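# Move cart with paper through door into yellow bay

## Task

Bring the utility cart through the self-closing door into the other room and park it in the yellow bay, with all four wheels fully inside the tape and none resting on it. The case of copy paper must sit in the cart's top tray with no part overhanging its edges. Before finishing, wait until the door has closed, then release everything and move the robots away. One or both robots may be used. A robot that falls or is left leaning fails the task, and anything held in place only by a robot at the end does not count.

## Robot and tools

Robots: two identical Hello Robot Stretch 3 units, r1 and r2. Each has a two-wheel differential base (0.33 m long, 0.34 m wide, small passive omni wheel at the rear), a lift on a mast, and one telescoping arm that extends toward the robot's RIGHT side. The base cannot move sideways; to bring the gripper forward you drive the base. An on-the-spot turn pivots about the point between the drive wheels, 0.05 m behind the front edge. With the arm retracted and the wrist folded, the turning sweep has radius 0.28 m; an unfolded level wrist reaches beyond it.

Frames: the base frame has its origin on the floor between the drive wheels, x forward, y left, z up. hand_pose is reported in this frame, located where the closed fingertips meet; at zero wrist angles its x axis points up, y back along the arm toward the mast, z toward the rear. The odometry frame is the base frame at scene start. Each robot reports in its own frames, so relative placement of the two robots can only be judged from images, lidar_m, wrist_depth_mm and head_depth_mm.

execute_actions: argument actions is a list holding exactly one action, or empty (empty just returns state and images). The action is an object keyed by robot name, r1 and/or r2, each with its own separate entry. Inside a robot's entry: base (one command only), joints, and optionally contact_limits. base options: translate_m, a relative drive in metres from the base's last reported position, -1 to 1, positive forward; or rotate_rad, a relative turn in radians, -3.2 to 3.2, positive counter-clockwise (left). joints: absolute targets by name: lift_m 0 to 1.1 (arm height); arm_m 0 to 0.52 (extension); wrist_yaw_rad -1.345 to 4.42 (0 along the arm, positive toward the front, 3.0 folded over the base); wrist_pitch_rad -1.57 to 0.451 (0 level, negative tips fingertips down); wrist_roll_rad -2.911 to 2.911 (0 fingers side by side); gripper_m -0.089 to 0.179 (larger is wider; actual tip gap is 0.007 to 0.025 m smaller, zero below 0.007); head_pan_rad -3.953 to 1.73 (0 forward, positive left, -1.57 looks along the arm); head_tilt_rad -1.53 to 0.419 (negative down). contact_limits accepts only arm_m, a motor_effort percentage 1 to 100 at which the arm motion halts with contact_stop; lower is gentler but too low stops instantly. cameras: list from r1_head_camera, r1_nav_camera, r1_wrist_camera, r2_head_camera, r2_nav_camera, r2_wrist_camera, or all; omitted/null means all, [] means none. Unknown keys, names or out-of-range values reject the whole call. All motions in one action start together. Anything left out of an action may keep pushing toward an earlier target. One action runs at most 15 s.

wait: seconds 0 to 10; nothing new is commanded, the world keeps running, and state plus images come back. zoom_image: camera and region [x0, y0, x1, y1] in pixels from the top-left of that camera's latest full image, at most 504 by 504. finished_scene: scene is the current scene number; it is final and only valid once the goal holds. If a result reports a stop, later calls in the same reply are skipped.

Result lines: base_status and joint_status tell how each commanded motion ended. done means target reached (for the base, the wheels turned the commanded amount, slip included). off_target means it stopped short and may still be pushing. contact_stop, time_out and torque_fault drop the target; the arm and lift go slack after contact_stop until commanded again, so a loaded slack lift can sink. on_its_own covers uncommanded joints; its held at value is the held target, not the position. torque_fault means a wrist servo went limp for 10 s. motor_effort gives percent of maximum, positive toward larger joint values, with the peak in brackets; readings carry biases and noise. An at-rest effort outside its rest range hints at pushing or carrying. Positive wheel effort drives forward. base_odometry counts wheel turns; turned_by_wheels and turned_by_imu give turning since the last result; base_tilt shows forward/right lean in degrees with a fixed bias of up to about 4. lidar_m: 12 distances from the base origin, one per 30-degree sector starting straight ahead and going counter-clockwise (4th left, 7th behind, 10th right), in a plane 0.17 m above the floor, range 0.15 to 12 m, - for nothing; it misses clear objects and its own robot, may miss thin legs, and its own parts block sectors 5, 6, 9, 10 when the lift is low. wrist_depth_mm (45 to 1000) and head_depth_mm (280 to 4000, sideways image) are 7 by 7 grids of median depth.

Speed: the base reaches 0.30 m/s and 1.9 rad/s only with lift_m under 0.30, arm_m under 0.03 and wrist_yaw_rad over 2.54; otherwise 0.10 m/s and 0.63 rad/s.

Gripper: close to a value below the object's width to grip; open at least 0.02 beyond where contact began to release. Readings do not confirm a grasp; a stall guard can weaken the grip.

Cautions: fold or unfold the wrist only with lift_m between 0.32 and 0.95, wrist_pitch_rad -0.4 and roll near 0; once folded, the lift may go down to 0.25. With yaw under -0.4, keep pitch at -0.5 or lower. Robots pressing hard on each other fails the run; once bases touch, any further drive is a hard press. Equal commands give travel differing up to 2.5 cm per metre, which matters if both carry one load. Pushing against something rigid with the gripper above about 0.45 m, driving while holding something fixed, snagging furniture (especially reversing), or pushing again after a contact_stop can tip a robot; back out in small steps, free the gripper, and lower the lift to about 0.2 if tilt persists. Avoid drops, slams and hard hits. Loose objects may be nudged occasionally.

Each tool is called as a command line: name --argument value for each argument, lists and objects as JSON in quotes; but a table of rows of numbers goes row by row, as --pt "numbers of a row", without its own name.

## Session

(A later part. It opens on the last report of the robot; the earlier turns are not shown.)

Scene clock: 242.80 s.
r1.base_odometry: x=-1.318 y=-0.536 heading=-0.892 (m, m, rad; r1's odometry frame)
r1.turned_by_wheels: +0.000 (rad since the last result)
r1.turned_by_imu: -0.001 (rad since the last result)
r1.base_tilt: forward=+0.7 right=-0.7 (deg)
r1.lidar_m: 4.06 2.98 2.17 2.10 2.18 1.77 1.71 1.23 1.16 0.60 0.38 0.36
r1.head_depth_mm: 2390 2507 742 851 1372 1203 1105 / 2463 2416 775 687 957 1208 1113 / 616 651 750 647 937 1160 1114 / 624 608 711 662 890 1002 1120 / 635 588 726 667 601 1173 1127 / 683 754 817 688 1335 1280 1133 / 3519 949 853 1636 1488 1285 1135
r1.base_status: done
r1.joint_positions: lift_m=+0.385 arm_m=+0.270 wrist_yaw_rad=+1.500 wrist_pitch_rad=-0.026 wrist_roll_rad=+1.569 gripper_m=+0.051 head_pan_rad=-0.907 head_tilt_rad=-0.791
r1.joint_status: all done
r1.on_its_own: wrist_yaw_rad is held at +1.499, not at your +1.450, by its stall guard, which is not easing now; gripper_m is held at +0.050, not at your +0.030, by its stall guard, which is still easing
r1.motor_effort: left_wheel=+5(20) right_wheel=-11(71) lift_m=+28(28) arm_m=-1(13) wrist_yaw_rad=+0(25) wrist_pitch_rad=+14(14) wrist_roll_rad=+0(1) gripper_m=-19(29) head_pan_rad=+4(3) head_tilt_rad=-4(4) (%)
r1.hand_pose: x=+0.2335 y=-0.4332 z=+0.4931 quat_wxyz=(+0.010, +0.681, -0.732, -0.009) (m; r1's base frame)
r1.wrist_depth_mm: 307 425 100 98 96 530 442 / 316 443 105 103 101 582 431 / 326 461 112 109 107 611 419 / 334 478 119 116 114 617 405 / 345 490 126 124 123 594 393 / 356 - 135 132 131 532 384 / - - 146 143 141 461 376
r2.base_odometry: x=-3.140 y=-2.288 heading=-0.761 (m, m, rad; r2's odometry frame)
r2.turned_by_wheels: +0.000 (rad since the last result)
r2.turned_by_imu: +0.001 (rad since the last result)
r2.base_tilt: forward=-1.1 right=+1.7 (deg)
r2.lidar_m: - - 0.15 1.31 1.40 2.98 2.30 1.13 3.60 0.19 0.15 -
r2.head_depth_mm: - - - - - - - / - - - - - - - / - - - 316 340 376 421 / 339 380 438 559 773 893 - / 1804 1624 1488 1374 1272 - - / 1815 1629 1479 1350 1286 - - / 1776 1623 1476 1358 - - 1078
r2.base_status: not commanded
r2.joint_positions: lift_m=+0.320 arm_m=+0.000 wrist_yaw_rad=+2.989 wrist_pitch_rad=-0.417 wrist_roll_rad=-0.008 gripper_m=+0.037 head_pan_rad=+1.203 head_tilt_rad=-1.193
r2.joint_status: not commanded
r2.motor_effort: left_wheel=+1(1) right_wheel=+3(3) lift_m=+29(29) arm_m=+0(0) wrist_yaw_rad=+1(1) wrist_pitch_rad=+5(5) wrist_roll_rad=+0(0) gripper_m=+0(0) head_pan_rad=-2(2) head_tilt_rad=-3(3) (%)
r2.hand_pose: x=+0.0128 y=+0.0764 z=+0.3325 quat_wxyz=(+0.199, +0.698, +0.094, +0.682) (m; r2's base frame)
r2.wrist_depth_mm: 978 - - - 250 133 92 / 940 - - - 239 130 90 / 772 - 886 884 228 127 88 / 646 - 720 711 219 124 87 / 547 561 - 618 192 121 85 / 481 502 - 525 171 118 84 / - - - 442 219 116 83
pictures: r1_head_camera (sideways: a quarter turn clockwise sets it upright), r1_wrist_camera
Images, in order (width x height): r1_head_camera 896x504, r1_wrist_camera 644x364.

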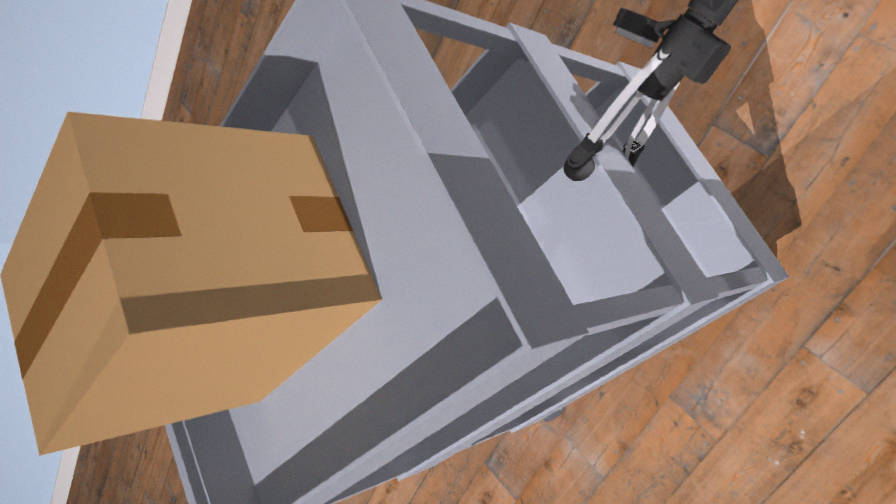

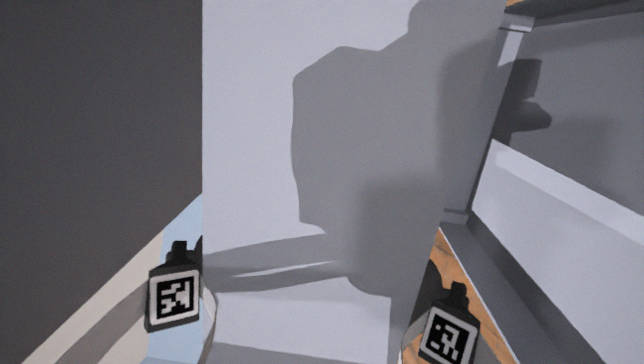

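execute_actions --actions '[{"r1":{"base":{"translate_m":-0.2},"joints":{"arm_m":0.19,"gripper_m":0.04}}}]' --cameras '[]'

execute_actions --actions '[{"r1":{"base":{"translate_m":-0.2},"joints":{"arm_m":0.12}}}]' --cameras '[]'

execute_actions --actions '[{"r1":{"base":{"translate_m":-0.3},"joints":{"arm_m":0.07,"head_pan_rad":-0.4,"head_tilt_rad":-1.1}}}]' --cameras '["r1_nav_camera","r2_nav_camera","r1_wrist_camera"]'

Scene clock: 253.23 s.
r1.base_odometry: x=-1.444 y=-0.381 heading=-0.892 (m, m, rad; r1's odometry frame)
r1.turned_by_wheels: +0.001 (rad since the last result)
r1.turned_by_imu: -0.001 (rad since the last result)
r1.base_tilt: forward=+0.7 right=-0.7 (deg)
r1.lidar_m: 4.24 2.98 2.18 2.10 2.13 1.56 1.51 1.07 1.05 0.49 0.37 0.36
r1.head_depth_mm: 2364 2537 743 664 1348 1258 1091 / 2453 775 746 653 917 1135 1108 / 616 582 687 658 902 1096 1116 / 626 560 658 663 871 998 1097 / 637 540 651 667 580 842 1106 / 722 926 818 672 565 1231 1131 / 3520 939 827 734 1456 1279 1132
r1.base_status: done
r1.joint_positions: lift_m=+0.385 arm_m=+0.190 wrist_yaw_rad=+1.526 wrist_pitch_rad=-0.026 wrist_roll_rad=+1.567 gripper_m=+0.054 head_pan_rad=-0.907 head_tilt_rad=-0.791
r1.joint_status: gripper_m off_target (ended at +0.054, target +0.040); the others done
r1.on_its_own: wrist_yaw_rad is held at +1.499, not at your +1.450, by its stall guard, which is still easing; gripper_m is held at +0.053, not at your +0.040, by its stall guard, which is still easing
r1.motor_effort: left_wheel=+7(7) right_wheel=-15(42) lift_m=+28(28) arm_m=-1(19) wrist_yaw_rad=-21(71) wrist_pitch_rad=+13(14) wrist_roll_rad=+2(1) gripper_m=-20(67) head_pan_rad=+4(3) head_tilt_rad=-4(3) (%)
r1.hand_pose: x=+0.2339 y=-0.3466 z=+0.4931 quat_wxyz=(+0.011, +0.691, -0.723, -0.008) (m; r1's base frame)
r1.wrist_depth_mm: 307 380 75 73 72 70 426 / 316 414 82 80 78 77 432 / 326 453 91 88 86 88 419 / 335 477 102 99 96 546 405 / 346 - 116 111 108 544 397 / 355 - 132 128 123 488 387 / - - 160 150 145 724 371
r2.base_odometry: x=-3.140 y=-2.288 heading=-0.761 (m, m, rad; r2's odometry frame)
r2.turned_by_wheels: +0.000 (rad since the last result)
r2.turned_by_imu: +0.001 (rad since the last result)
r2.base_tilt: forward=-1.0 right=+1.8 (deg)
r2.lidar_m: - - 0.15 1.10 1.13 1.25 2.30 1.13 3.60 0.19 0.15 -
r2.head_depth_mm: - - - - - - - / - - - - - - - / - - - 316 341 376 420 / 339 380 438 558 771 894 - / 1819 1627 1498 1366 1273 - - / 1797 1622 1484 1354 1285 - - / 1734 1622 1472 1355 - - 1072
r2.base_status: not commanded
r2.joint_positions: lift_m=+0.320 arm_m=+0.000 wrist_yaw_rad=+2.989 wrist_pitch_rad=-0.417 wrist_roll_rad=-0.008 gripper_m=+0.037 head_pan_rad=+1.203 head_tilt_rad=-1.193
r2.joint_status: not commanded
r2.motor_effort: left_wheel=+1(1) right_wheel=+4(4) lift_m=+29(29) arm_m=+0(0) wrist_yaw_rad=+1(2) wrist_pitch_rad=+5(5) wrist_roll_rad=+0(0) gripper_m=+0(0) head_pan_rad=-3(1) head_tilt_rad=-2(3) (%)
r2.hand_pose: x=+0.0128 y=+0.0764 z=+0.3325 quat_wxyz=(+0.199, +0.698, +0.094, +0.682) (m; r2's base frame)
r2.wrist_depth_mm: - - - - 248 134 91 / 946 - - - 239 130 90 / 774 - 886 911 228 127 88 / 651 - 716 711 218 124 87 / 553 563 - 623 193 121 86 / 484 495 - 528 169 119 84 / - - - 445 219 116 83
pictures: none
No camera images: the call's "cameras" was empty. Leave "cameras" out to get every camera's image.

Scene clock: 256.33 s.
r1.base_odometry: x=-1.570 y=-0.225 heading=-0.891 (m, m, rad; r1's odometry frame)
r1.turned_by_wheels: +0.000 (rad since the last result)
r1.turned_by_imu: +0.000 (rad since the last result)
r1.base_tilt: forward=+0.7 right=-0.7 (deg)
r1.lidar_m: 0.37 2.98 2.18 2.10 1.85 1.36 1.32 1.05 0.92 0.40 0.33 0.33
r1.head_depth_mm: 2395 2505 2033 620 681 1226 1071 / 2494 562 725 652 856 846 1078 / 619 516 610 658 576 830 1092 / 626 510 595 659 565 851 1086 / 637 506 580 649 557 826 1069 / 3180 526 795 671 551 796 1113 / 3583 927 803 668 569 1240 1141
r1.base_status: done
r1.joint_positions: lift_m=+0.385 arm_m=+0.120 wrist_yaw_rad=+1.562 wrist_pitch_rad=-0.024 wrist_roll_rad=+1.568 gripper_m=+0.054 head_pan_rad=-0.907 head_tilt_rad=-0.791
r1.joint_status: all done
r1.on_its_own: wrist_yaw_rad is held at +1.543, not at your +1.450, by its stall guard, which is not easing now; gripper_m is held at +0.053, not at your +0.040, by its stall guard, which is not easing now; wrist_yaw_rad is at rest, and its effort (-16) is outside its rest range (-12 to +12)
r1.motor_effort: left_wheel=+5(6) right_wheel=-14(36) lift_m=+28(28) arm_m=-1(19) wrist_yaw_rad=-16(78) wrist_pitch_rad=+13(14) wrist_roll_rad=+1(3) gripper_m=-21(20) head_pan_rad=+4(4) head_tilt_rad=-3(4) (%)
r1.hand_pose: x=+0.2342 y=-0.2672 z=+0.4934 quat_wxyz=(+0.010, +0.704, -0.710, -0.008) (m; r1's base frame)
r1.wrist_depth_mm: 307 59 57 55 53 52 50 / 315 68 64 62 60 58 59 / 325 381 73 70 68 65 405 / 333 439 85 82 78 78 409 / 345 - 103 98 92 477 400 / 355 - 128 121 113 815 385 / 300 294 188 160 152 729 360
r2.base_odometry: x=-3.140 y=-2.288 heading=-0.761 (m, m, rad; r2's odometry frame)
r2.turned_by_wheels: +0.000 (rad since the last result)
r2.turned_by_imu: +0.001 (rad since the last result)
r2.base_tilt: forward=-1.1 right=+1.8 (deg)
r2.lidar_m: - - 0.15 0.98 0.93 1.06 2.29 1.13 3.59 0.19 0.15 -
r2.head_depth_mm: - - - - - - - / - - - - - - - / - - - 316 340 375 421 / 339 380 438 559 774 895 - / 1793 1627 1492 1372 1273 - - / 1810 1611 1481 1364 1283 - - / 1759 1488 1470 1352 - - 1072
r2.base_status: not commanded
r2.joint_positions: lift_m=+0.320 arm_m=+0.000 wrist_yaw_rad=+2.989 wrist_pitch_rad=-0.417 wrist_roll_rad=-0.008 gripper_m=+0.037 head_pan_rad=+1.203 head_tilt_rad=-1.193
r2.joint_status: not commanded
r2.motor_effort: left_wheel=+1(1) right_wheel=+3(4) lift_m=+28(28) arm_m=+0(0) wrist_yaw_rad=+1(0) wrist_pitch_rad=+5(5) wrist_roll_rad=+0(0) gripper_m=+0(0) head_pan_rad=-2(1) head_tilt_rad=-3(2) (%)
r2.hand_pose: x=+0.0128 y=+0.0764 z=+0.3325 quat_wxyz=(+0.199, +0.698, +0.094, +0.682) (m; r2's base frame)
r2.wrist_depth_mm: 915 953 - - 250 134 92 / 951 - - - 239 130 90 / 770 - 887 899 228 127 88 / 647 - 730 714 218 124 87 / 548 559 - 617 192 121 86 / 480 506 - 525 170 119 84 / - - - 439 218 116 83
pictures: none
No camera images: the call's "cameras" was empty. Leave "cameras" out to get every camera's image.

Scene clock: 260.57 s.
r1.base_odometry: x=-1.758 y=+0.008 heading=-0.891 (m, m, rad; r1's odometry frame)
r1.turned_by_wheels: +0.000 (rad since the last result)
r1.turned_by_imu: -0.002 (rad since the last result)
r1.base_tilt: forward=+0.6 right=-0.7 (deg)
r1.lidar_m: 0.34 2.99 2.19 2.10 1.43 1.03 1.03 1.10 0.75 0.37 0.31 0.30
r1.head_depth_mm: 455 549 573 533 828 1171 1103 / 687 593 576 836 1039 1167 - / 728 644 578 856 1136 1187 - / 711 639 581 868 1160 1176 - / 1943 1698 546 1345 1282 1179 1096 / 1960 1732 1556 1410 1288 1182 1097 / 1970 1740 1561 1412 1298 1189 1100
r1.base_status: done
r1.joint_positions: lift_m=+0.385 arm_m=+0.070 wrist_yaw_rad=+1.523 wrist_pitch_rad=-0.024 wrist_roll_rad=+1.568 gripper_m=+0.054 head_pan_rad=-0.407 head_tilt_rad=-1.087
r1.joint_status: all done
r1.on_its_own: wrist_yaw_rad is held at +1.530, not at your +1.450, by its stall guard, which is not easing now; gripper_m is held at +0.053, not at your +0.040, by its stall guard, which is not easing now
r1.motor_effort: left_wheel=+2(5) right_wheel=-8(30) lift_m=+28(28) arm_m=-1(16) wrist_yaw_rad=+6(66) wrist_pitch_rad=+13(13) wrist_roll_rad=+1(3) gripper_m=-21(21) head_pan_rad=+3(28) head_tilt_rad=-6(28) (%)
r1.hand_pose: x=+0.2339 y=-0.2272 z=+0.4934 quat_wxyz=(+0.010, +0.690, -0.724, -0.008) (m; r1's base frame)
r1.wrist_depth_mm: 306 67 63 61 60 58 58 / 316 369 71 68 66 64 393 / 322 405 80 77 74 72 419 / 334 449 92 88 85 87 407 / 344 - 107 103 98 504 397 / 354 - 129 124 118 819 385 / - - 174 156 148 739 364
r2.base_odometry: x=-3.140 y=-2.288 heading=-0.761 (m, m, rad; r2's odometry frame)
r2.turned_by_wheels: +0.000 (rad since the last result)
r2.turned_by_imu: +0.001 (rad since the last result)
r2.base_tilt: forward=-1.1 right=+1.6 (deg)
r2.lidar_m: - - 0.15 0.78 0.74 0.87 2.30 1.13 3.61 0.19 0.15 -
r2.head_depth_mm: - - - - - - - / - - - - - - - / - - - 316 340 376 420 / 338 380 439 559 776 894 - / 1803 1628 1492 1369 1276 - - / 1802 1634 1483 1362 1285 - - / 1795 1367 1350 1354 - - 1072
r2.base_status: not commanded
r2.joint_positions: lift_m=+0.320 arm_m=+0.000 wrist_yaw_rad=+2.989 wrist_pitch_rad=-0.417 wrist_roll_rad=-0.008 gripper_m=+0.037 head_pan_rad=+1.203 head_tilt_rad=-1.193
r2.joint_status: not commanded
r2.motor_effort: left_wheel=+1(1) right_wheel=+3(3) lift_m=+29(29) arm_m=+0(1) wrist_yaw_rad=+1(0) wrist_pitch_rad=+5(5) wrist_roll_rad=+0(0) gripper_m=+0(0) head_pan_rad=-1(2) head_tilt_rad=-2(3) (%)
r2.hand_pose: x=+0.0128 y=+0.0764 z=+0.3325 quat_wxyz=(+0.199, +0.698, +0.094, +0.682) (m; r2's base frame)
r2.wrist_depth_mm: 843 - - - 249 133 92 / 569 - - - 238 130 90 / 702 - 899 911 228 127 88 / 657 - 728 713 219 124 87 / 544 555 - 622 191 121 85 / 484 501 - 523 170 119 84 / - - - 441 219 116 83
pictures: r1_nav_camera (sideways: a quarter turn counterclockwise sets it upright), r1_wrist_camera, r2_nav_camera (sideways: a quarter turn counterclockwise sets it upright)
Images, in order (width x height): r1_nav_camera 672x504, r1_wrist_camera 644x364, r2_nav_camera 672x504.

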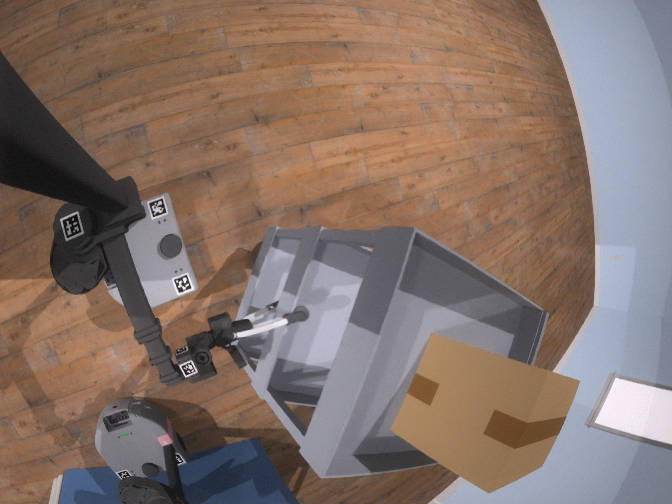

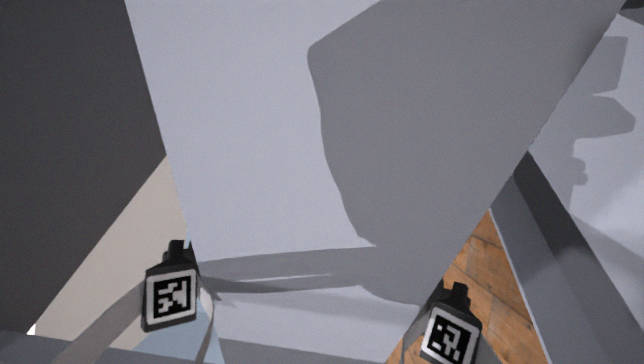

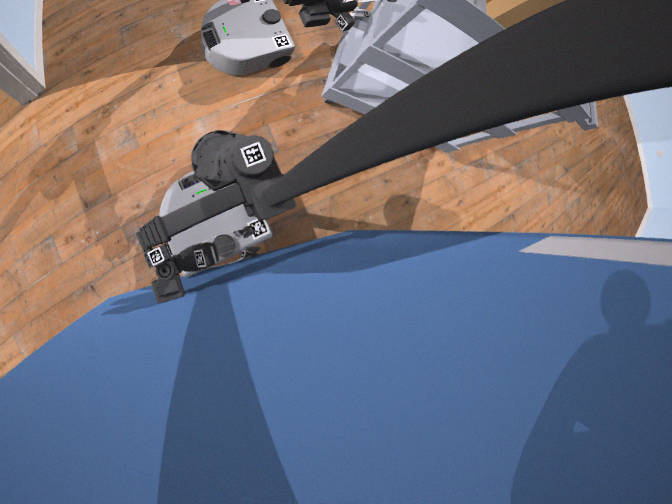

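execute_actions --actions '[{"r1":{"base":{"translate_m":-0.6}},"r2":{"joints":{"head_pan_rad":-3.6}}}]' --cameras '["r1_nav_camera","r2_nav_camera"]'

Scene clock: 272.67 s.
r1.base_odometry: x=-2.136 y=+0.474 heading=-0.891 (m, m, rad; r1's odometry frame)
r1.turned_by_wheels: +0.000 (rad since the last result)
r1.turned_by_imu: -0.004 (rad since the last result)
r1.base_tilt: forward=+0.7 right=-0.7 (deg)
r1.lidar_m: 0.30 2.98 2.19 1.60 0.58 0.47 3.31 3.45 0.80 0.40 0.30 0.29
r1.head_depth_mm: 444 541 574 533 859 1177 1103 / 451 551 576 690 1040 1166 - / 704 616 579 843 1118 1182 - / 731 647 581 847 1126 1176 - / 748 629 579 632 1259 1177 1098 / 1958 1741 1505 1383 1287 1186 1097 / 1992 1739 1559 1403 1299 1191 1100
r1.base_status: done
r1.joint_positions: lift_m=+0.385 arm_m=+0.070 wrist_yaw_rad=+1.583 wrist_pitch_rad=-0.024 wrist_roll_rad=+1.573 gripper_m=+0.054 head_pan_rad=-0.407 head_tilt_rad=-1.087
r1.joint_status: not commanded
r1.on_its_own: wrist_yaw_rad is held at +1.574, not at your +1.450, by its stall guard, which is not easing now; gripper_m is held at +0.053, not at your +0.040, by its stall guard, which is not easing now
r1.motor_effort: left_wheel=+4(5) right_wheel=-9(24) lift_m=+28(28) arm_m=-1(1) wrist_yaw_rad=-7(22) wrist_pitch_rad=+13(13) wrist_roll_rad=-1(1) gripper_m=-21(21) head_pan_rad=+4(5) head_tilt_rad=-6(6) (%)
r1.hand_pose: x=+0.2342 y=-0.2120 z=+0.4934 quat_wxyz=(+0.008, +0.711, -0.703, -0.009) (m; r1's base frame)
r1.wrist_depth_mm: 304 377 73 71 69 68 421 / 316 405 80 78 76 74 431 / 325 433 89 86 84 85 420 / 333 476 100 96 93 536 407 / 342 - 114 109 106 529 396 / 353 - 130 126 121 483 386 / - - 160 150 144 740 366
r2.base_odometry: x=-3.140 y=-2.288 heading=-0.761 (m, m, rad; r2's odometry frame)
r2.turned_by_wheels: +0.000 (rad since the last result)
r2.turned_by_imu: -0.030 (rad since the last result)
r2.base_tilt: forward=-1.1 right=+1.8 (deg)
r2.lidar_m: - - 0.15 0.42 0.30 0.28 0.29 0.89 3.61 0.22 0.15 -
r2.head_depth_mm: 319 395 482 - 1273 1023 376 / 323 402 505 548 1262 1191 422 / 327 408 497 855 1169 1173 480 / 351 446 527 857 - - 556 / 688 625 565 854 - - 635 / 676 618 560 847 1254 - 627 / 1833 589 527 1195 1256 1170 1038
r2.base_status: not commanded
r2.joint_positions: lift_m=+0.320 arm_m=+0.000 wrist_yaw_rad=+2.989 wrist_pitch_rad=-0.417 wrist_roll_rad=-0.008 gripper_m=+0.037 head_pan_rad=-3.583 head_tilt_rad=-1.174
r2.joint_status: all done
r2.motor_effort: left_wheel=+5(17) right_wheel=+2(8) lift_m=+28(29) arm_m=+0(0) wrist_yaw_rad=+2(1) wrist_pitch_rad=+5(5) wrist_roll_rad=+0(0) gripper_m=+1(0) head_pan_rad=-9(92) head_tilt_rad=-9(24) (%)
r2.hand_pose: x=+0.0128 y=+0.0764 z=+0.3325 quat_wxyz=(+0.199, +0.698, +0.095, +0.682) (m; r2's base frame)
r2.wrist_depth_mm: - - - - 252 140 98 / 626 - - - 243 138 96 / 514 - 858 881 234 135 95 / 387 - 714 701 228 132 94 / 339 527 - 614 203 130 93 / 463 499 - 517 182 128 91 / - - - 446 233 126 90
pictures: r1_nav_camera (sideways: a quarter turn counterclockwise sets it upright), r2_nav_camera (sideways: a quarter turn counterclockwise sets it upright)
Images, in order (width x height): r1_nav_camera 672x504, r2_nav_camera 672x504.

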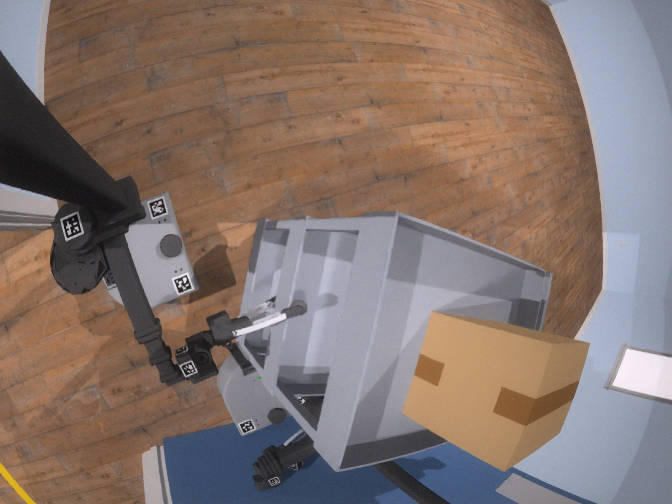

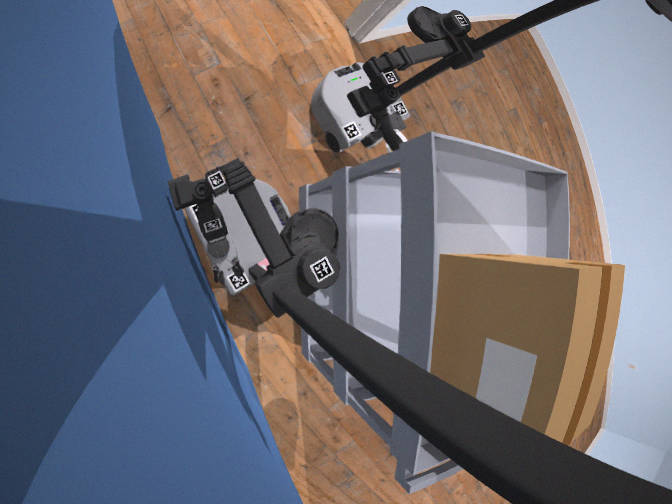

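execute_actions --actions '[{"r1":{"base":{"translate_m":-0.3}}}]' --cameras '["r1_nav_camera","r2_nav_camera"]'

Scene clock: 280.07 s.
r1.base_odometry: x=-2.324 y=+0.708 heading=-0.890 (m, m, rad; r1's odometry frame)
r1.turned_by_wheels: +0.000 (rad since the last result)
r1.turned_by_imu: -0.002 (rad since the last result)
r1.base_tilt: forward=+0.6 right=-0.7 (deg)
r1.lidar_m: 0.21 2.99 2.18 0.43 0.29 2.97 3.01 3.13 0.80 0.74 0.29 0.22
r1.head_depth_mm: 485 618 574 832 1248 1176 1100 / 457 572 576 765 1148 1161 - / 436 539 579 538 1067 1183 - / 417 508 581 528 825 1177 - / 428 601 585 529 798 1182 1096 / 717 655 586 537 1269 1189 1100 / 720 659 1493 1419 1286 1193 1106
r1.base_status: done
r1.joint_positions: lift_m=+0.385 arm_m=+0.070 wrist_yaw_rad=+1.617 wrist_pitch_rad=-0.028 wrist_roll_rad=+1.582 gripper_m=+0.054 head_pan_rad=-0.407 head_tilt_rad=-1.087
r1.joint_status: not commanded
r1.on_its_own: wrist_yaw_rad is held at +1.618, not at your +1.450, by its stall guard, which is not easing now; gripper_m is held at +0.053, not at your +0.040, by its stall guard, which is not easing now
r1.motor_effort: left_wheel=+3(7) right_wheel=-9(44) lift_m=+28(28) arm_m=-1(1) wrist_yaw_rad=+1(22) wrist_pitch_rad=+16(15) wrist_roll_rad=-4(7) gripper_m=-20(21) head_pan_rad=+3(3) head_tilt_rad=-6(6) (%)
r1.hand_pose: x=+0.2338 y=-0.2032 z=+0.4925 quat_wxyz=(+0.007, +0.723, -0.691, -0.014) (m; r1's base frame)
r1.wrist_depth_mm: 311 430 120 118 118 927 419 / 319 448 123 122 120 638 426 / 327 463 126 124 124 633 418 / 334 481 129 127 127 614 405 / 345 499 133 131 131 593 395 / 354 452 135 135 134 573 386 / 355 - 140 139 138 494 373
r2.base_odometry: x=-3.140 y=-2.288 heading=-0.761 (m, m, rad; r2's odometry frame)
r2.turned_by_wheels: +0.000 (rad since the last result)
r2.turned_by_imu: +0.004 (rad since the last result)
r2.base_tilt: forward=-1.2 right=+1.7 (deg)
r2.lidar_m: - - 0.15 5.23 0.45 0.32 0.31 0.32 3.63 0.22 0.15 -
r2.head_depth_mm: 1935 580 1588 - 1292 1021 376 / 625 595 830 1446 1269 1181 422 / 424 573 890 1165 1316 1175 480 / 401 506 576 910 - - 555 / 383 476 552 879 - - 633 / 363 448 522 862 1143 - 623 / 348 423 500 838 1108 1174 1042
r2.base_status: not commanded
r2.joint_positions: lift_m=+0.320 arm_m=+0.000 wrist_yaw_rad=+2.990 wrist_pitch_rad=-0.417 wrist_roll_rad=-0.008 gripper_m=+0.037 head_pan_rad=-3.587 head_tilt_rad=-1.174
r2.joint_status: not commanded
r2.motor_effort: left_wheel=+7(13) right_wheel=+1(17) lift_m=+28(29) arm_m=+0(1) wrist_yaw_rad=+2(0) wrist_pitch_rad=+5(5) wrist_roll_rad=+0(0) gripper_m=+0(0) head_pan_rad=-7(10) head_tilt_rad=-9(9) (%)
r2.hand_pose: x=+0.0127 y=+0.0764 z=+0.3325 quat_wxyz=(+0.199, +0.698, +0.095, +0.682) (m; r2's base frame)
r2.wrist_depth_mm: - - - - 253 141 98 / 949 - - - 244 138 96 / 766 - 870 899 236 135 95 / 649 - 721 697 229 133 94 / 522 559 - 612 203 130 93 / 484 496 - 518 182 128 91 / - - - 449 232 126 90
pictures: r1_nav_camera (sideways: a quarter turn counterclockwise sets it upright), r2_nav_camera (sideways: a quarter turn counterclockwise sets it upright)
Images, in order (width x height): r1_nav_camera 672x504, r2_nav_camera 672x504.

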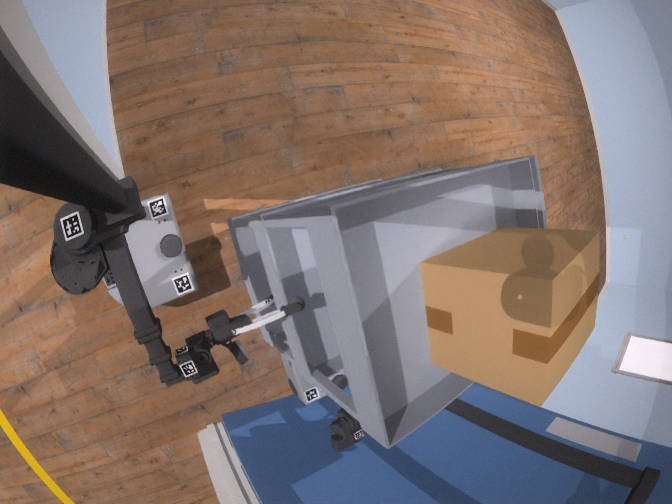

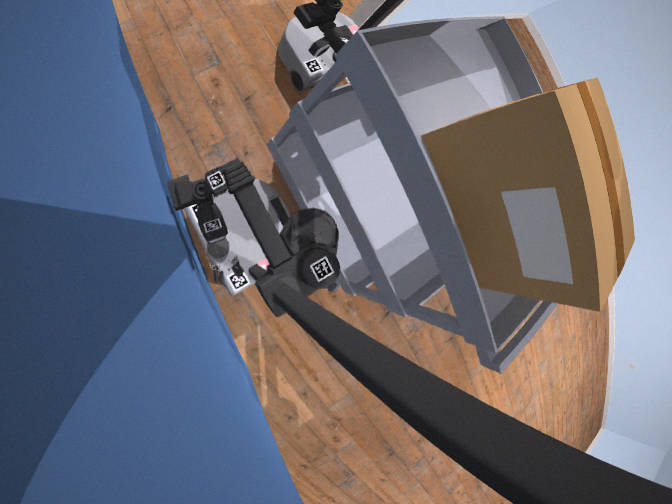

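execute_actions --actions '[{"r1":{"base":{"translate_m":-0.6}}}]' --cameras '["r1_nav_camera"]'

execute_actions --actions '[{"r1":{"base":{"translate_m":-0.6}}}]' --cameras '["r1_nav_camera"]'

Scene clock: 290.97 s.
r1.base_odometry: x=-2.702 y=+1.174 heading=-0.890 (m, m, rad; r1's odometry frame)
r1.turned_by_wheels: +0.000 (rad since the last result)
r1.turned_by_imu: -0.004 (rad since the last result)
r1.base_tilt: forward=+0.7 right=-0.7 (deg)
r1.lidar_m: - 0.15 0.53 1.43 2.18 2.53 2.43 2.52 2.74 1.47 0.34 0.15
r1.head_depth_mm: 1132 606 1204 1380 1271 1187 1102 / 1214 611 575 851 1275 1153 - / 1169 623 577 530 813 1186 - / 451 548 582 526 488 1062 - / 392 463 559 530 484 1146 1095 / 347 402 482 532 487 1189 1091 / 324 363 521 534 507 1175 1100
r1.base_status: done
r1.joint_positions: lift_m=+0.385 arm_m=+0.070 wrist_yaw_rad=+1.753 wrist_pitch_rad=-0.027 wrist_roll_rad=+1.568 gripper_m=+0.054 head_pan_rad=-0.407 head_tilt_rad=-1.087
r1.joint_status: not commanded
r1.on_its_own: wrist_yaw_rad is held at +1.736, not at your +1.450, by its stall guard, which is not easing now; gripper_m is held at +0.053, not at your +0.040, by its stall guard, which is not easing now; wrist_yaw_rad is at rest, and its effort (-14) is outside its rest range (-12 to +12)
r1.motor_effort: left_wheel=+5(7) right_wheel=-15(31) lift_m=+28(28) arm_m=+0(1) wrist_yaw_rad=-14(36) wrist_pitch_rad=+15(15) wrist_roll_rad=+1(5) gripper_m=-19(20) head_pan_rad=+2(3) head_tilt_rad=-6(6) (%)
r1.hand_pose: x=+0.2299 y=-0.1687 z=+0.4927 quat_wxyz=(+0.012, +0.768, -0.640, -0.008) (m; r1's base frame)
r1.wrist_depth_mm: 307 - - 169 173 829 575 / 316 477 - 162 165 949 614 / 327 460 717 155 159 926 393 / 334 479 150 149 152 586 410 / 344 493 142 143 146 590 394 / 355 456 137 137 139 563 386 / 357 568 132 133 134 513 371
r2.base_odometry: x=-3.140 y=-2.288 heading=-0.761 (m, m, rad; r2's odometry frame)
r2.turned_by_wheels: +0.000 (rad since the last result)
r2.turned_by_imu: +0.002 (rad since the last result)
r2.base_tilt: forward=-1.2 right=+1.8 (deg)
r2.lidar_m: - - 0.15 5.23 4.32 3.00 2.63 0.67 0.68 0.22 0.15 -
r2.head_depth_mm: 1965 1733 1594 - 1295 1024 376 / 1930 1719 1549 1433 1260 1196 421 / 1927 1708 1538 1399 1312 1174 479 / 1903 1687 1528 1392 - - 555 / 1866 1669 1499 1383 - - 633 / 1866 1663 1500 1368 1272 - 624 / 1854 1649 1481 1371 1248 1168 1043
r2.base_status: not commanded
r2.joint_positions: lift_m=+0.320 arm_m=+0.000 wrist_yaw_rad=+2.990 wrist_pitch_rad=-0.417 wrist_roll_rad=-0.008 gripper_m=+0.037 head_pan_rad=-3.587 head_tilt_rad=-1.174
r2.joint_status: not commanded
r2.motor_effort: left_wheel=+7(7) right_wheel=+1(1) lift_m=+28(29) arm_m=+1(1) wrist_yaw_rad=+1(1) wrist_pitch_rad=+5(5) wrist_roll_rad=+0(0) gripper_m=+0(0) head_pan_rad=-8(9) head_tilt_rad=-10(9) (%)
r2.hand_pose: x=+0.0127 y=+0.0764 z=+0.3325 quat_wxyz=(+0.199, +0.698, +0.095, +0.682) (m; r2's base frame)
r2.wrist_depth_mm: - - - - 254 141 98 / 988 - - - 244 138 96 / 772 - 880 875 237 135 95 / 647 - 711 704 227 132 94 / 550 561 - 617 203 130 92 / 478 503 - 526 182 128 91 / - - - 445 232 126 90
pictures: r1_nav_camera (sideways: a quarter turn counterclockwise sets it upright)
Images, in order (width x height): r1_nav_camera 672x504.

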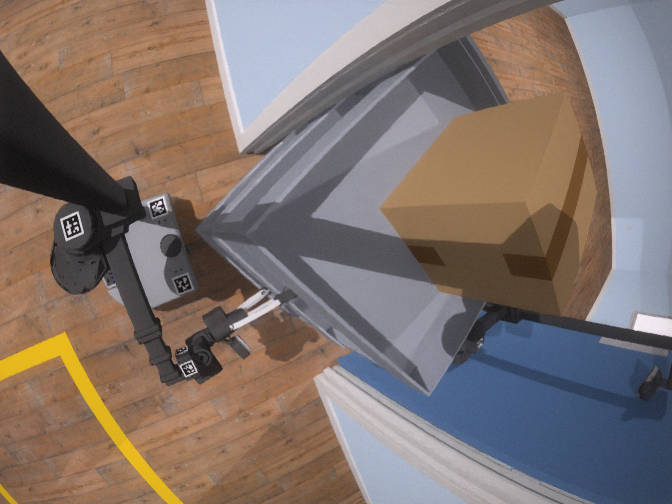

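Scene clock: 298.07 s.
r1.base_odometry: x=-3.080 y=+1.640 heading=-0.890 (m, m, rad; r1's odometry frame)
r1.turned_by_wheels: +0.000 (rad since the last result)
r1.turned_by_imu: -0.004 (rad since the last result)
r1.base_tilt: forward=+0.7 right=-0.7 (deg)
r1.lidar_m: 0.20 0.21 1.37 2.10 2.18 1.90 1.84 1.91 2.60 2.65 0.29 0.21
r1.head_depth_mm: 1248 606 571 770 1270 1184 1100 / 451 586 575 544 1129 1156 - / 429 529 579 533 1045 1187 - / 407 498 575 526 815 1174 - / 388 470 569 529 728 1171 1096 / 397 631 587 532 504 1186 1102 / 713 659 592 533 1277 1189 1100
r1.base_status: done
r1.joint_positions: lift_m=+0.385 arm_m=+0.070 wrist_yaw_rad=+1.804 wrist_pitch_rad=-0.028 wrist_roll_rad=+1.572 gripper_m=+0.054 head_pan_rad=-0.407 head_tilt_rad=-1.087
r1.joint_status: not commanded
r1.on_its_own: wrist_yaw_rad is held at +1.787, not at your +1.450, by its stall guard, which is not easing now; gripper_m is held at +0.053, not at your +0.040, by its stall guard, which is not easing now; wrist_yaw_rad is at rest, and its effort (-13) is outside its rest range (-12 to +12)
r1.motor_effort: left_wheel=+4(5) right_wheel=-9(34) lift_m=+28(28) arm_m=+0(0) wrist_yaw_rad=-13(27) wrist_pitch_rad=+15(15) wrist_roll_rad=-1(1) gripper_m=-20(21) head_pan_rad=+4(3) head_tilt_rad=-6(6) (%)
r1.hand_pose: x=+0.2272 y=-0.1560 z=+0.4925 quat_wxyz=(+0.011, +0.784, -0.620, -0.009) (m; r1's base frame)
r1.wrist_depth_mm: 308 428 104 102 101 552 420 / 319 443 110 107 106 608 427 / 328 461 115 113 111 634 416 / 338 482 122 119 117 615 409 / 346 501 129 126 125 590 394 / 358 - 135 133 132 534 388 / - - 145 142 141 465 374
r2.base_odometry: x=-3.140 y=-2.288 heading=-0.761 (m, m, rad; r2's odometry frame)
r2.turned_by_wheels: +0.000 (rad since the last result)
r2.turned_by_imu: +0.001 (rad since the last result)
r2.base_tilt: forward=-1.0 right=+1.9 (deg)
r2.lidar_m: - - 0.15 5.23 4.30 3.02 2.63 1.13 0.88 0.22 0.15 -
r2.head_depth_mm: 1949 1716 1574 - 1289 1017 376 / 1933 1711 1550 1449 1264 1186 421 / 1913 1704 1541 1403 1311 1177 480 / 1902 1686 1530 1384 - - 554 / 1882 1671 1512 1383 - - 636 / 1861 1658 1492 1372 1281 - 624 / 1846 1637 1494 1364 1256 1169 1043
r2.base_status: not commanded
r2.joint_positions: lift_m=+0.320 arm_m=+0.000 wrist_yaw_rad=+2.990 wrist_pitch_rad=-0.417 wrist_roll_rad=-0.008 gripper_m=+0.037 head_pan_rad=-3.587 head_tilt_rad=-1.174
r2.joint_status: not commanded
r2.motor_effort: left_wheel=+7(7) right_wheel=+1(1) lift_m=+29(29) arm_m=+0(0) wrist_yaw_rad=+1(1) wrist_pitch_rad=+5(5) wrist_roll_rad=+0(0) gripper_m=+0(0) head_pan_rad=-8(9) head_tilt_rad=-9(9) (%)
r2.hand_pose: x=+0.0127 y=+0.0764 z=+0.3325 quat_wxyz=(+0.199, +0.698, +0.095, +0.682) (m; r2's base frame)
r2.wrist_depth_mm: - - - - 253 141 98 / 940 - - - 245 138 96 / 766 - 873 893 236 135 95 / 651 - 713 706 229 133 94 / 556 568 - 618 202 130 92 / 486 504 - 522 181 128 91 / - - - 448 233 126 90
pictures: r1_nav_camera (sideways: a quarter turn counterclockwise sets it upright)
Images, in order (width x height): r1_nav_camera 672x504.

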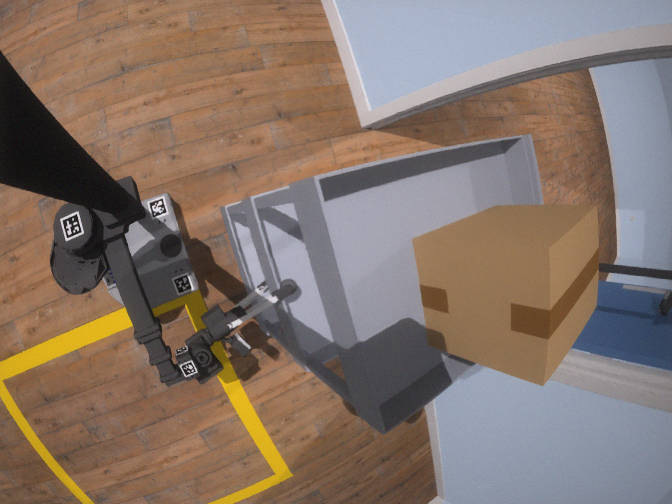

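execute_actions --actions '[{"r1":{"base":{"translate_m":-0.4},"joints":{"arm_m":0.3,"wrist_yaw_rad":1.6,"head_pan_rad":-1.57,"head_tilt_rad":-1.2}},"r2":{"base":{"translate_m":-0.4},"joints":{"head_pan_rad":-1,"head_tilt_rad":-0.9}}}]' --cameras '["r1_nav_camera","r2_nav_camera"]'

Scene clock: 309.20 s.
r1.base_odometry: x=-3.332 y=+1.950 heading=-0.889 (m, m, rad; r1's odometry frame)
r1.turned_by_wheels: +0.000 (rad since the last result)
r1.turned_by_imu: -0.002 (rad since the last result)
r1.base_tilt: forward=+0.7 right=-0.7 (deg)
r1.lidar_m: 0.55 1.42 1.94 2.10 2.05 1.50 1.44 1.49 2.03 2.64 0.28 0.31
r1.head_depth_mm: 1676 1534 1416 1311 1233 1183 - / 1673 1546 1426 1326 1252 - - / 1678 1552 1461 1329 1256 - - / 1699 1557 1462 1330 1261 1168 1090 / 1718 1565 1451 1335 1245 1173 1105 / 1712 1568 1216 824 1132 1178 1109 / 1713 811 535 825 1109 1177 1115
r1.base_status: done
r1.joint_positions: lift_m=+0.385 arm_m=+0.300 wrist_yaw_rad=+1.534 wrist_pitch_rad=-0.027 wrist_roll_rad=+1.572 gripper_m=+0.054 head_pan_rad=-1.563 head_tilt_rad=-1.186
r1.joint_status: wrist_yaw_rad off_target (ended at +1.534, target +1.600); the others done
r1.on_its_own: wrist_yaw_rad is held at +1.545, not at your +1.600, by its stall guard, which is not easing now; gripper_m is held at +0.053, not at your +0.040, by its stall guard, which is not easing now
r1.motor_effort: left_wheel=+5(10) right_wheel=-13(32) lift_m=+28(28) arm_m=+1(18) wrist_yaw_rad=+9(70) wrist_pitch_rad=+15(15) wrist_roll_rad=-1(5) gripper_m=-19(20) head_pan_rad=-3(37) head_tilt_rad=-7(17) (%)
r1.hand_pose: x=+0.2340 y=-0.4543 z=+0.4927 quat_wxyz=(+0.009, +0.694, -0.720, -0.010) (m; r1's base frame)
r1.wrist_depth_mm: 309 - - 164 166 - 624 / 317 447 - 158 160 956 593 / 325 463 647 152 155 867 395 / 334 479 149 147 150 596 409 / 343 495 142 142 145 588 397 / 355 457 137 138 140 568 384 / 356 575 133 134 135 514 375
r2.base_odometry: x=-3.430 y=-2.012 heading=-0.761 (m, m, rad; r2's odometry frame)
r2.turned_by_wheels: +0.000 (rad since the last result)
r2.turned_by_imu: +0.006 (rad since the last result)
r2.base_tilt: forward=-1.1 right=+1.7 (deg)
r2.lidar_m: 0.15 - 0.15 0.18 3.67 2.59 2.46 0.80 0.81 1.20 0.40 0.16
r2.head_depth_mm: 3000 1637 1662 1614 1449 1261 1111 / 3153 2558 2002 1639 1444 1251 1112 / 3186 2538 2006 1658 1419 1245 1133 / 3330 2502 1969 1656 1423 1236 1126 / 516 587 681 809 994 1172 1071 / 339 370 405 447 500 563 648 / - 295 307 318 332 359 392
r2.base_status: done
r2.joint_positions: lift_m=+0.320 arm_m=+0.000 wrist_yaw_rad=+2.991 wrist_pitch_rad=-0.418 wrist_roll_rad=-0.008 gripper_m=+0.037 head_pan_rad=-0.994 head_tilt_rad=-0.901
r2.joint_status: all done
r2.motor_effort: left_wheel=+0(26) right_wheel=+0(3) lift_m=+29(28) arm_m=+0(0) wrist_yaw_rad=+1(1) wrist_pitch_rad=+5(5) wrist_roll_rad=+0(0) gripper_m=+0(0) head_pan_rad=-4(46) head_tilt_rad=+0(17) (%)
r2.hand_pose: x=+0.0125 y=+0.0764 z=+0.3324 quat_wxyz=(+0.198, +0.698, +0.095, +0.682) (m; r2's base frame)
r2.wrist_depth_mm: - - 321 219 164 132 111 / 964 - 356 233 173 138 115 / 773 - 405 252 183 144 119 / 645 - 488 277 195 151 123 / 547 554 - 330 200 158 129 / 483 503 - 321 205 166 134 / - - - 327 254 175 139
pictures: r1_nav_camera (sideways: a quarter turn counterclockwise sets it upright), r2_nav_camera (sideways: a quarter turn counterclockwise sets it upright)
Images, in order (width x height): r1_nav_camera 672x504, r2_nav_camera 672x504.

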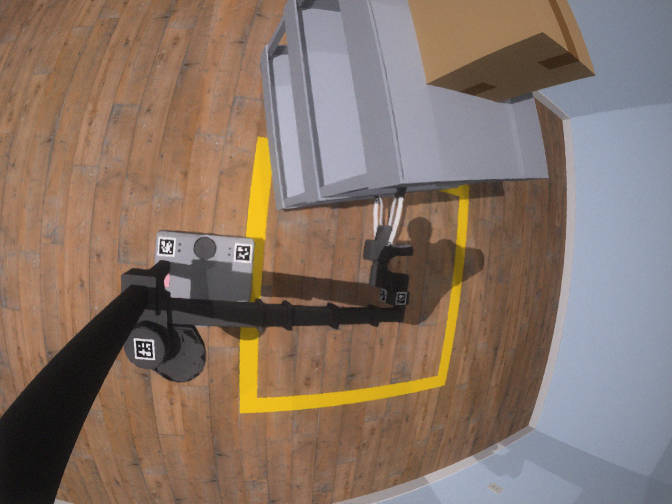

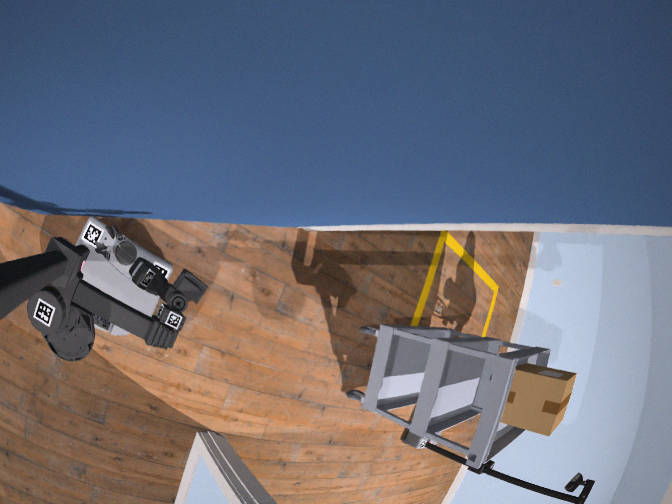

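execute_actions --actions '[{"r1":{"base":{"translate_m":-0.62},"joints":{"arm_m":0.5,"head_pan_rad":-1.0}},"r2":{"base":{"translate_m":-0.9}}}]' --cameras '["r1_nav_camera","r2_nav_camera"]'

Scene clock: 324.23 s.
r1.base_odometry: x=-3.723 y=+2.432 heading=-0.889 (m, m, rad; r1's odometry frame)
r1.turned_by_wheels: +0.000 (rad since the last result)
r1.turned_by_imu: -0.002 (rad since the last result)
r1.base_tilt: forward=+0.6 right=-0.6 (deg)
r1.lidar_m: 1.99 2.05 2.17 2.10 1.17 0.85 0.82 0.85 1.16 2.64 0.47 0.57
r1.head_depth_mm: 1664 1545 1409 1317 1248 1149 1105 / 656 1504 1426 1321 1242 - - / 634 645 922 1316 1251 - - / 637 954 933 1313 1248 1195 - / 608 971 1209 1337 1253 1177 1104 / 618 985 1266 1349 1260 1183 1105 / 627 990 1299 1351 1261 1183 1111
r1.base_status: done
r1.joint_positions: lift_m=+0.385 arm_m=+0.500 wrist_yaw_rad=+1.484 wrist_pitch_rad=-0.025 wrist_roll_rad=+1.569 gripper_m=+0.054 head_pan_rad=-1.007 head_tilt_rad=-1.186
r1.joint_status: all done
r1.on_its_own: wrist_yaw_rad is held at +1.504, not at your +1.600, by its stall guard, which is not easing now; gripper_m is held at +0.053, not at your +0.040, by its stall guard, which is not easing now; wrist_yaw_rad is at rest, and its effort (+16) is outside its rest range (-12 to +12)
r1.motor_effort: left_wheel=+4(20) right_wheel=-8(53) lift_m=+28(28) arm_m=+0(17) wrist_yaw_rad=+16(67) wrist_pitch_rad=+14(14) wrist_roll_rad=+1(3) gripper_m=-18(19) head_pan_rad=+4(33) head_tilt_rad=-6(6) (%)
r1.hand_pose: x=+0.2332 y=-0.6671 z=+0.4933 quat_wxyz=(+0.009, +0.676, -0.737, -0.009) (m; r1's base frame)
r1.wrist_depth_mm: 308 - - 162 164 - 629 / 315 448 - 157 158 957 590 / 327 459 643 151 154 884 398 / 337 479 148 146 149 606 406 / 345 498 142 142 145 592 395 / 357 456 138 138 140 566 386 / 357 574 133 134 135 517 373
r2.base_odometry: x=-4.081 y=-1.392 heading=-0.761 (m, m, rad; r2's odometry frame)
r2.turned_by_wheels: +0.000 (rad since the last result)
r2.turned_by_imu: +0.003 (rad since the last result)
r2.base_tilt: forward=-1.0 right=+1.7 (deg)
r2.lidar_m: 1.93 3.25 4.29 5.17 2.35 1.65 1.57 0.89 0.63 0.59 0.61 0.80
r2.head_depth_mm: 479 545 629 744 916 1175 1114 / 504 576 674 810 1013 1218 1109 / 523 608 723 888 1133 1251 1130 / 566 656 783 972 1284 1248 1136 / 572 709 871 1095 1359 1237 1098 / 644 769 952 1237 1400 1231 1084 / 693 835 1060 1433 1397 1209 1083
r2.base_status: done
r2.joint_positions: lift_m=+0.320 arm_m=+0.001 wrist_yaw_rad=+2.994 wrist_pitch_rad=-0.422 wrist_roll_rad=-0.006 gripper_m=+0.037 head_pan_rad=-1.007 head_tilt_rad=-0.889
r2.joint_status: not commanded
r2.motor_effort: left_wheel=-1(12) right_wheel=+0(3) lift_m=+28(28) arm_m=-2(2) wrist_yaw_rad=-2(6) wrist_pitch_rad=+7(19) wrist_roll_rad=-1(1) gripper_m=+0(4) head_pan_rad=+4(12) head_tilt_rad=-4(11) (%)
r2.hand_pose: x=+0.0117 y=+0.0758 z=+0.3315 quat_wxyz=(+0.199, +0.698, +0.098, +0.681) (m; r2's base frame)
r2.wrist_depth_mm: - - - - - - - / 931 - - - - - - / 759 - 879 941 - - - / 647 - 720 765 797 849 902 / 544 562 - 622 668 688 729 / 484 497 - 537 567 584 608 / - - - 475 479 502 524
pictures: r1_nav_camera (sideways: a quarter turn counterclockwise sets it upright), r2_nav_camera (sideways: a quarter turn counterclockwise sets it upright)
Images, in order (width x height): r1_nav_camera 672x504, r2_nav_camera 672x504.

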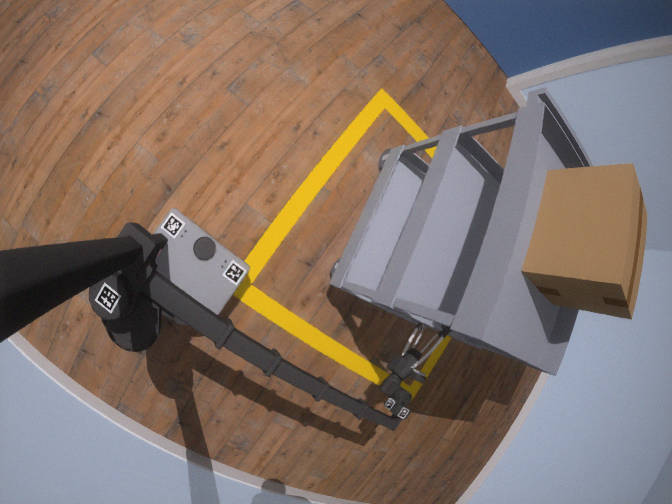

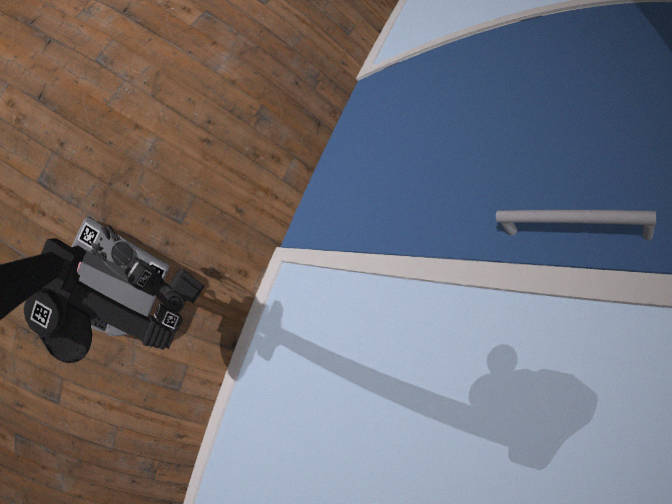

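execute_actions --actions '[{"r1":{"joints":{"gripper_m":0.16}}}]' --cameras '[]'

execute_actions --actions '[{"r1":{"base":{"translate_m":-0.25}}}]' --cameras '["r1_nav_camera","r1_wrist_camera"]'

finished_scene --scene 1

Scene clock: 331.50 s.
r1.base_odometry: x=-3.723 y=+2.432 heading=-0.889 (m, m, rad; r1's odometry frame)
r1.turned_by_wheels: +0.000 (rad since the last result)
r1.turned_by_imu: -0.001 (rad since the last result)
r1.base_tilt: forward=+0.7 right=-0.6 (deg)
r1.lidar_m: 1.99 2.06 2.17 2.10 1.17 0.85 0.82 0.85 1.16 2.64 0.48 0.57
r1.head_depth_mm: 1671 1554 1403 1318 1244 1151 1104 / 649 1483 1412 1323 1248 - - / 635 644 923 1318 1252 - - / 636 956 933 1316 1245 1192 - / 608 972 1211 1332 1248 1174 1104 / 618 985 1262 1345 1262 1178 1108 / 629 989 1291 1347 1259 1181 1112
r1.base_status: not commanded
r1.joint_positions: lift_m=+0.385 arm_m=+0.500 wrist_yaw_rad=+1.487 wrist_pitch_rad=-0.089 wrist_roll_rad=+1.580 gripper_m=+0.160 head_pan_rad=-1.007 head_tilt_rad=-1.186
r1.joint_status: all done
r1.on_its_own: wrist_yaw_rad is held at +1.504, not at your +1.600, by its stall guard, which is not easing now; wrist_yaw_rad is at rest, and its effort (+14) is outside its rest range (-12 to +12); wrist_pitch_rad is at rest, and its effort (+49) is outside its rest range (-20 to +32)
r1.motor_effort: left_wheel=+6(6) right_wheel=-14(13) lift_m=+31(31) arm_m=+0(0) wrist_yaw_rad=+14(16) wrist_pitch_rad=+49(50) wrist_roll_rad=-3(4) gripper_m=+10(91) head_pan_rad=+4(3) head_tilt_rad=-6(6) (%)
r1.hand_pose: x=+0.2308 y=-0.6662 z=+0.4768 quat_wxyz=(+0.027, +0.676, -0.736, -0.036) (m; r1's base frame)
r1.wrist_depth_mm: 349 - 160 163 - 862 560 / 359 - 154 157 - 828 346 / 368 534 149 153 - 506 379 / 374 559 145 148 781 533 370 / 388 497 141 144 775 518 359 / 378 - 136 140 749 479 353 / 425 503 133 136 724 - 343
r2.base_odometry: x=-4.081 y=-1.392 heading=-0.761 (m, m, rad; r2's odometry frame)
r2.turned_by_wheels: +0.000 (rad since the last result)
r2.turned_by_imu: +0.001 (rad since the last result)
r2.base_tilt: forward=-1.1 right=+1.7 (deg)
r2.lidar_m: 1.93 3.24 4.28 5.18 2.35 1.65 1.57 0.89 0.62 0.59 0.61 0.80
r2.head_depth_mm: 478 544 629 745 912 1179 1116 / 504 577 674 809 1010 1213 1113 / 523 607 723 885 1141 1253 1131 / 567 655 783 967 1281 1237 1139 / 571 711 862 1097 1366 1228 1097 / 646 770 953 1241 1402 1233 1081 / 692 836 1058 1434 1394 1216 1081
r2.base_status: not commanded
r2.joint_positions: lift_m=+0.320 arm_m=+0.001 wrist_yaw_rad=+2.994 wrist_pitch_rad=-0.422 wrist_roll_rad=-0.006 gripper_m=+0.037 head_pan_rad=-1.007 head_tilt_rad=-0.889
r2.joint_status: not commanded
r2.motor_effort: left_wheel=-1(1) right_wheel=+0(1) lift_m=+29(28) arm_m=-2(2) wrist_yaw_rad=-1(1) wrist_pitch_rad=+6(6) wrist_roll_rad=-1(1) gripper_m=+0(0) head_pan_rad=+4(3) head_tilt_rad=-4(4) (%)
r2.hand_pose: x=+0.0117 y=+0.0758 z=+0.3315 quat_wxyz=(+0.199, +0.698, +0.098, +0.681) (m; r2's base frame)
r2.wrist_depth_mm: - - - - - - - / 955 - - - - - - / 774 - 869 940 - - - / 645 - 722 750 798 845 879 / 549 559 - 620 670 686 728 / 481 498 - 529 563 589 605 / - - - 472 480 501 528
pictures: none
No camera images: the call's "cameras" was empty. Leave "cameras" out to get every camera's image.

Scene clock: 335.13 s.
r1.base_odometry: x=-3.881 y=+2.626 heading=-0.889 (m, m, rad; r1's odometry frame)
r1.turned_by_wheels: +0.000 (rad since the last result)
r1.turned_by_imu: -0.001 (rad since the last result)
r1.base_tilt: forward=+0.7 right=-0.7 (deg)
r1.lidar_m: 2.24 2.32 2.17 2.09 0.82 0.60 0.57 0.60 0.81 2.21 0.61 0.63
r1.head_depth_mm: 1665 1549 1407 1319 1248 1159 1103 / 1675 1544 1428 1318 1242 - - / 1679 1556 1428 1326 1258 - - / 1053 1353 1418 1340 1247 1192 - / 1045 936 1260 1340 1259 1182 1109 / 633 977 1308 1342 1262 1180 1110 / 658 1003 1322 1350 1265 1187 1111
r1.base_status: done
r1.joint_positions: lift_m=+0.385 arm_m=+0.500 wrist_yaw_rad=+1.501 wrist_pitch_rad=-0.024 wrist_roll_rad=+1.577 gripper_m=+0.160 head_pan_rad=-1.007 head_tilt_rad=-1.187
r1.joint_status: not commanded
r1.on_its_own: wrist_yaw_rad is held at +1.504, not at your +1.600, by its stall guard, which is not easing now
r1.motor_effort: left_wheel=+2(4) right_wheel=-1(19) lift_m=+31(31) arm_m=+0(0) wrist_yaw_rad=+2(14) wrist_pitch_rad=+13(49) wrist_roll_rad=-2(4) gripper_m=+1(10) head_pan_rad=+3(4) head_tilt_rad=-6(6) (%)
r1.hand_pose: x=+0.2336 y=-0.6628 z=+0.4934 quat_wxyz=(+0.006, +0.682, -0.731, -0.011) (m; r1's base frame)
r1.wrist_depth_mm: - 433 - - - - 628 / - 444 - 422 453 451 557 / 409 459 - 409 - 593 416 / 393 478 963 400 - 616 404 / 382 511 - 383 988 591 391 / 374 621 - 376 962 535 381 / 363 - - 366 - - 369
r2.base_odometry: x=-4.081 y=-1.392 heading=-0.761 (m, m, rad; r2's odometry frame)
r2.turned_by_wheels: +0.000 (rad since the last result)
r2.turned_by_imu: +0.001 (rad since the last result)
r2.base_tilt: forward=-1.1 right=+1.7 (deg)
r2.lidar_m: 1.93 3.25 4.29 5.16 2.35 1.65 1.57 0.89 0.62 0.59 0.61 0.80
r2.head_depth_mm: 477 543 628 744 914 1177 1123 / 504 577 674 808 1009 1220 1115 / 521 610 723 889 1135 1242 1136 / 569 657 783 965 1285 1244 1133 / 572 710 864 1093 1365 1228 1101 / 644 771 951 1238 1405 1228 1084 / 694 838 1057 1442 1389 1218 1081
r2.base_status: not commanded
r2.joint_positions: lift_m=+0.320 arm_m=+0.001 wrist_yaw_rad=+2.994 wrist_pitch_rad=-0.422 wrist_roll_rad=-0.006 gripper_m=+0.037 head_pan_rad=-1.007 head_tilt_rad=-0.889
r2.joint_status: not commanded
r2.motor_effort: left_wheel=-1(1) right_wheel=+0(0) lift_m=+29(28) arm_m=-2(2) wrist_yaw_rad=-1(2) wrist_pitch_rad=+6(6) wrist_roll_rad=-1(1) gripper_m=+0(0) head_pan_rad=+4(4) head_tilt_rad=-4(4) (%)
r2.hand_pose: x=+0.0117 y=+0.0758 z=+0.3315 quat_wxyz=(+0.199, +0.698, +0.098, +0.681) (m; r2's base frame)
r2.wrist_depth_mm: - - - - - - - / 948 - - - - - - / 759 - 881 928 - - - / 646 - 732 765 794 847 904 / 548 561 - 609 664 695 724 / 486 498 - 535 562 580 605 / - - - 467 476 501 522
pictures: r1_nav_camera (sideways: a quarter turn counterclockwise sets it upright), r1_wrist_camera
Images, in order (width x height): r1_nav_camera 672x504, r1_wrist_camera 644x364.

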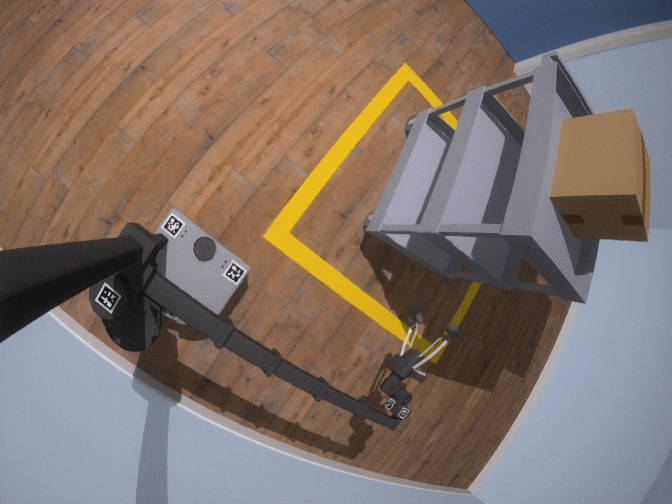

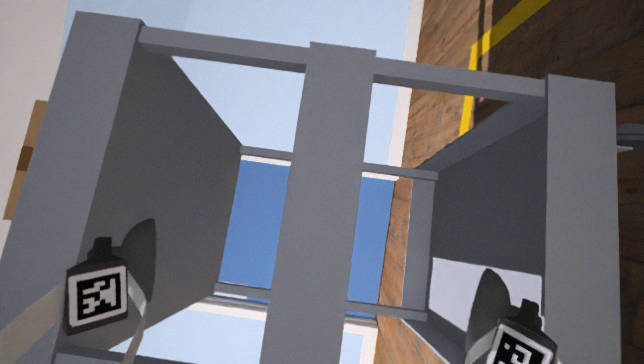

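The scene is finished: the task was done.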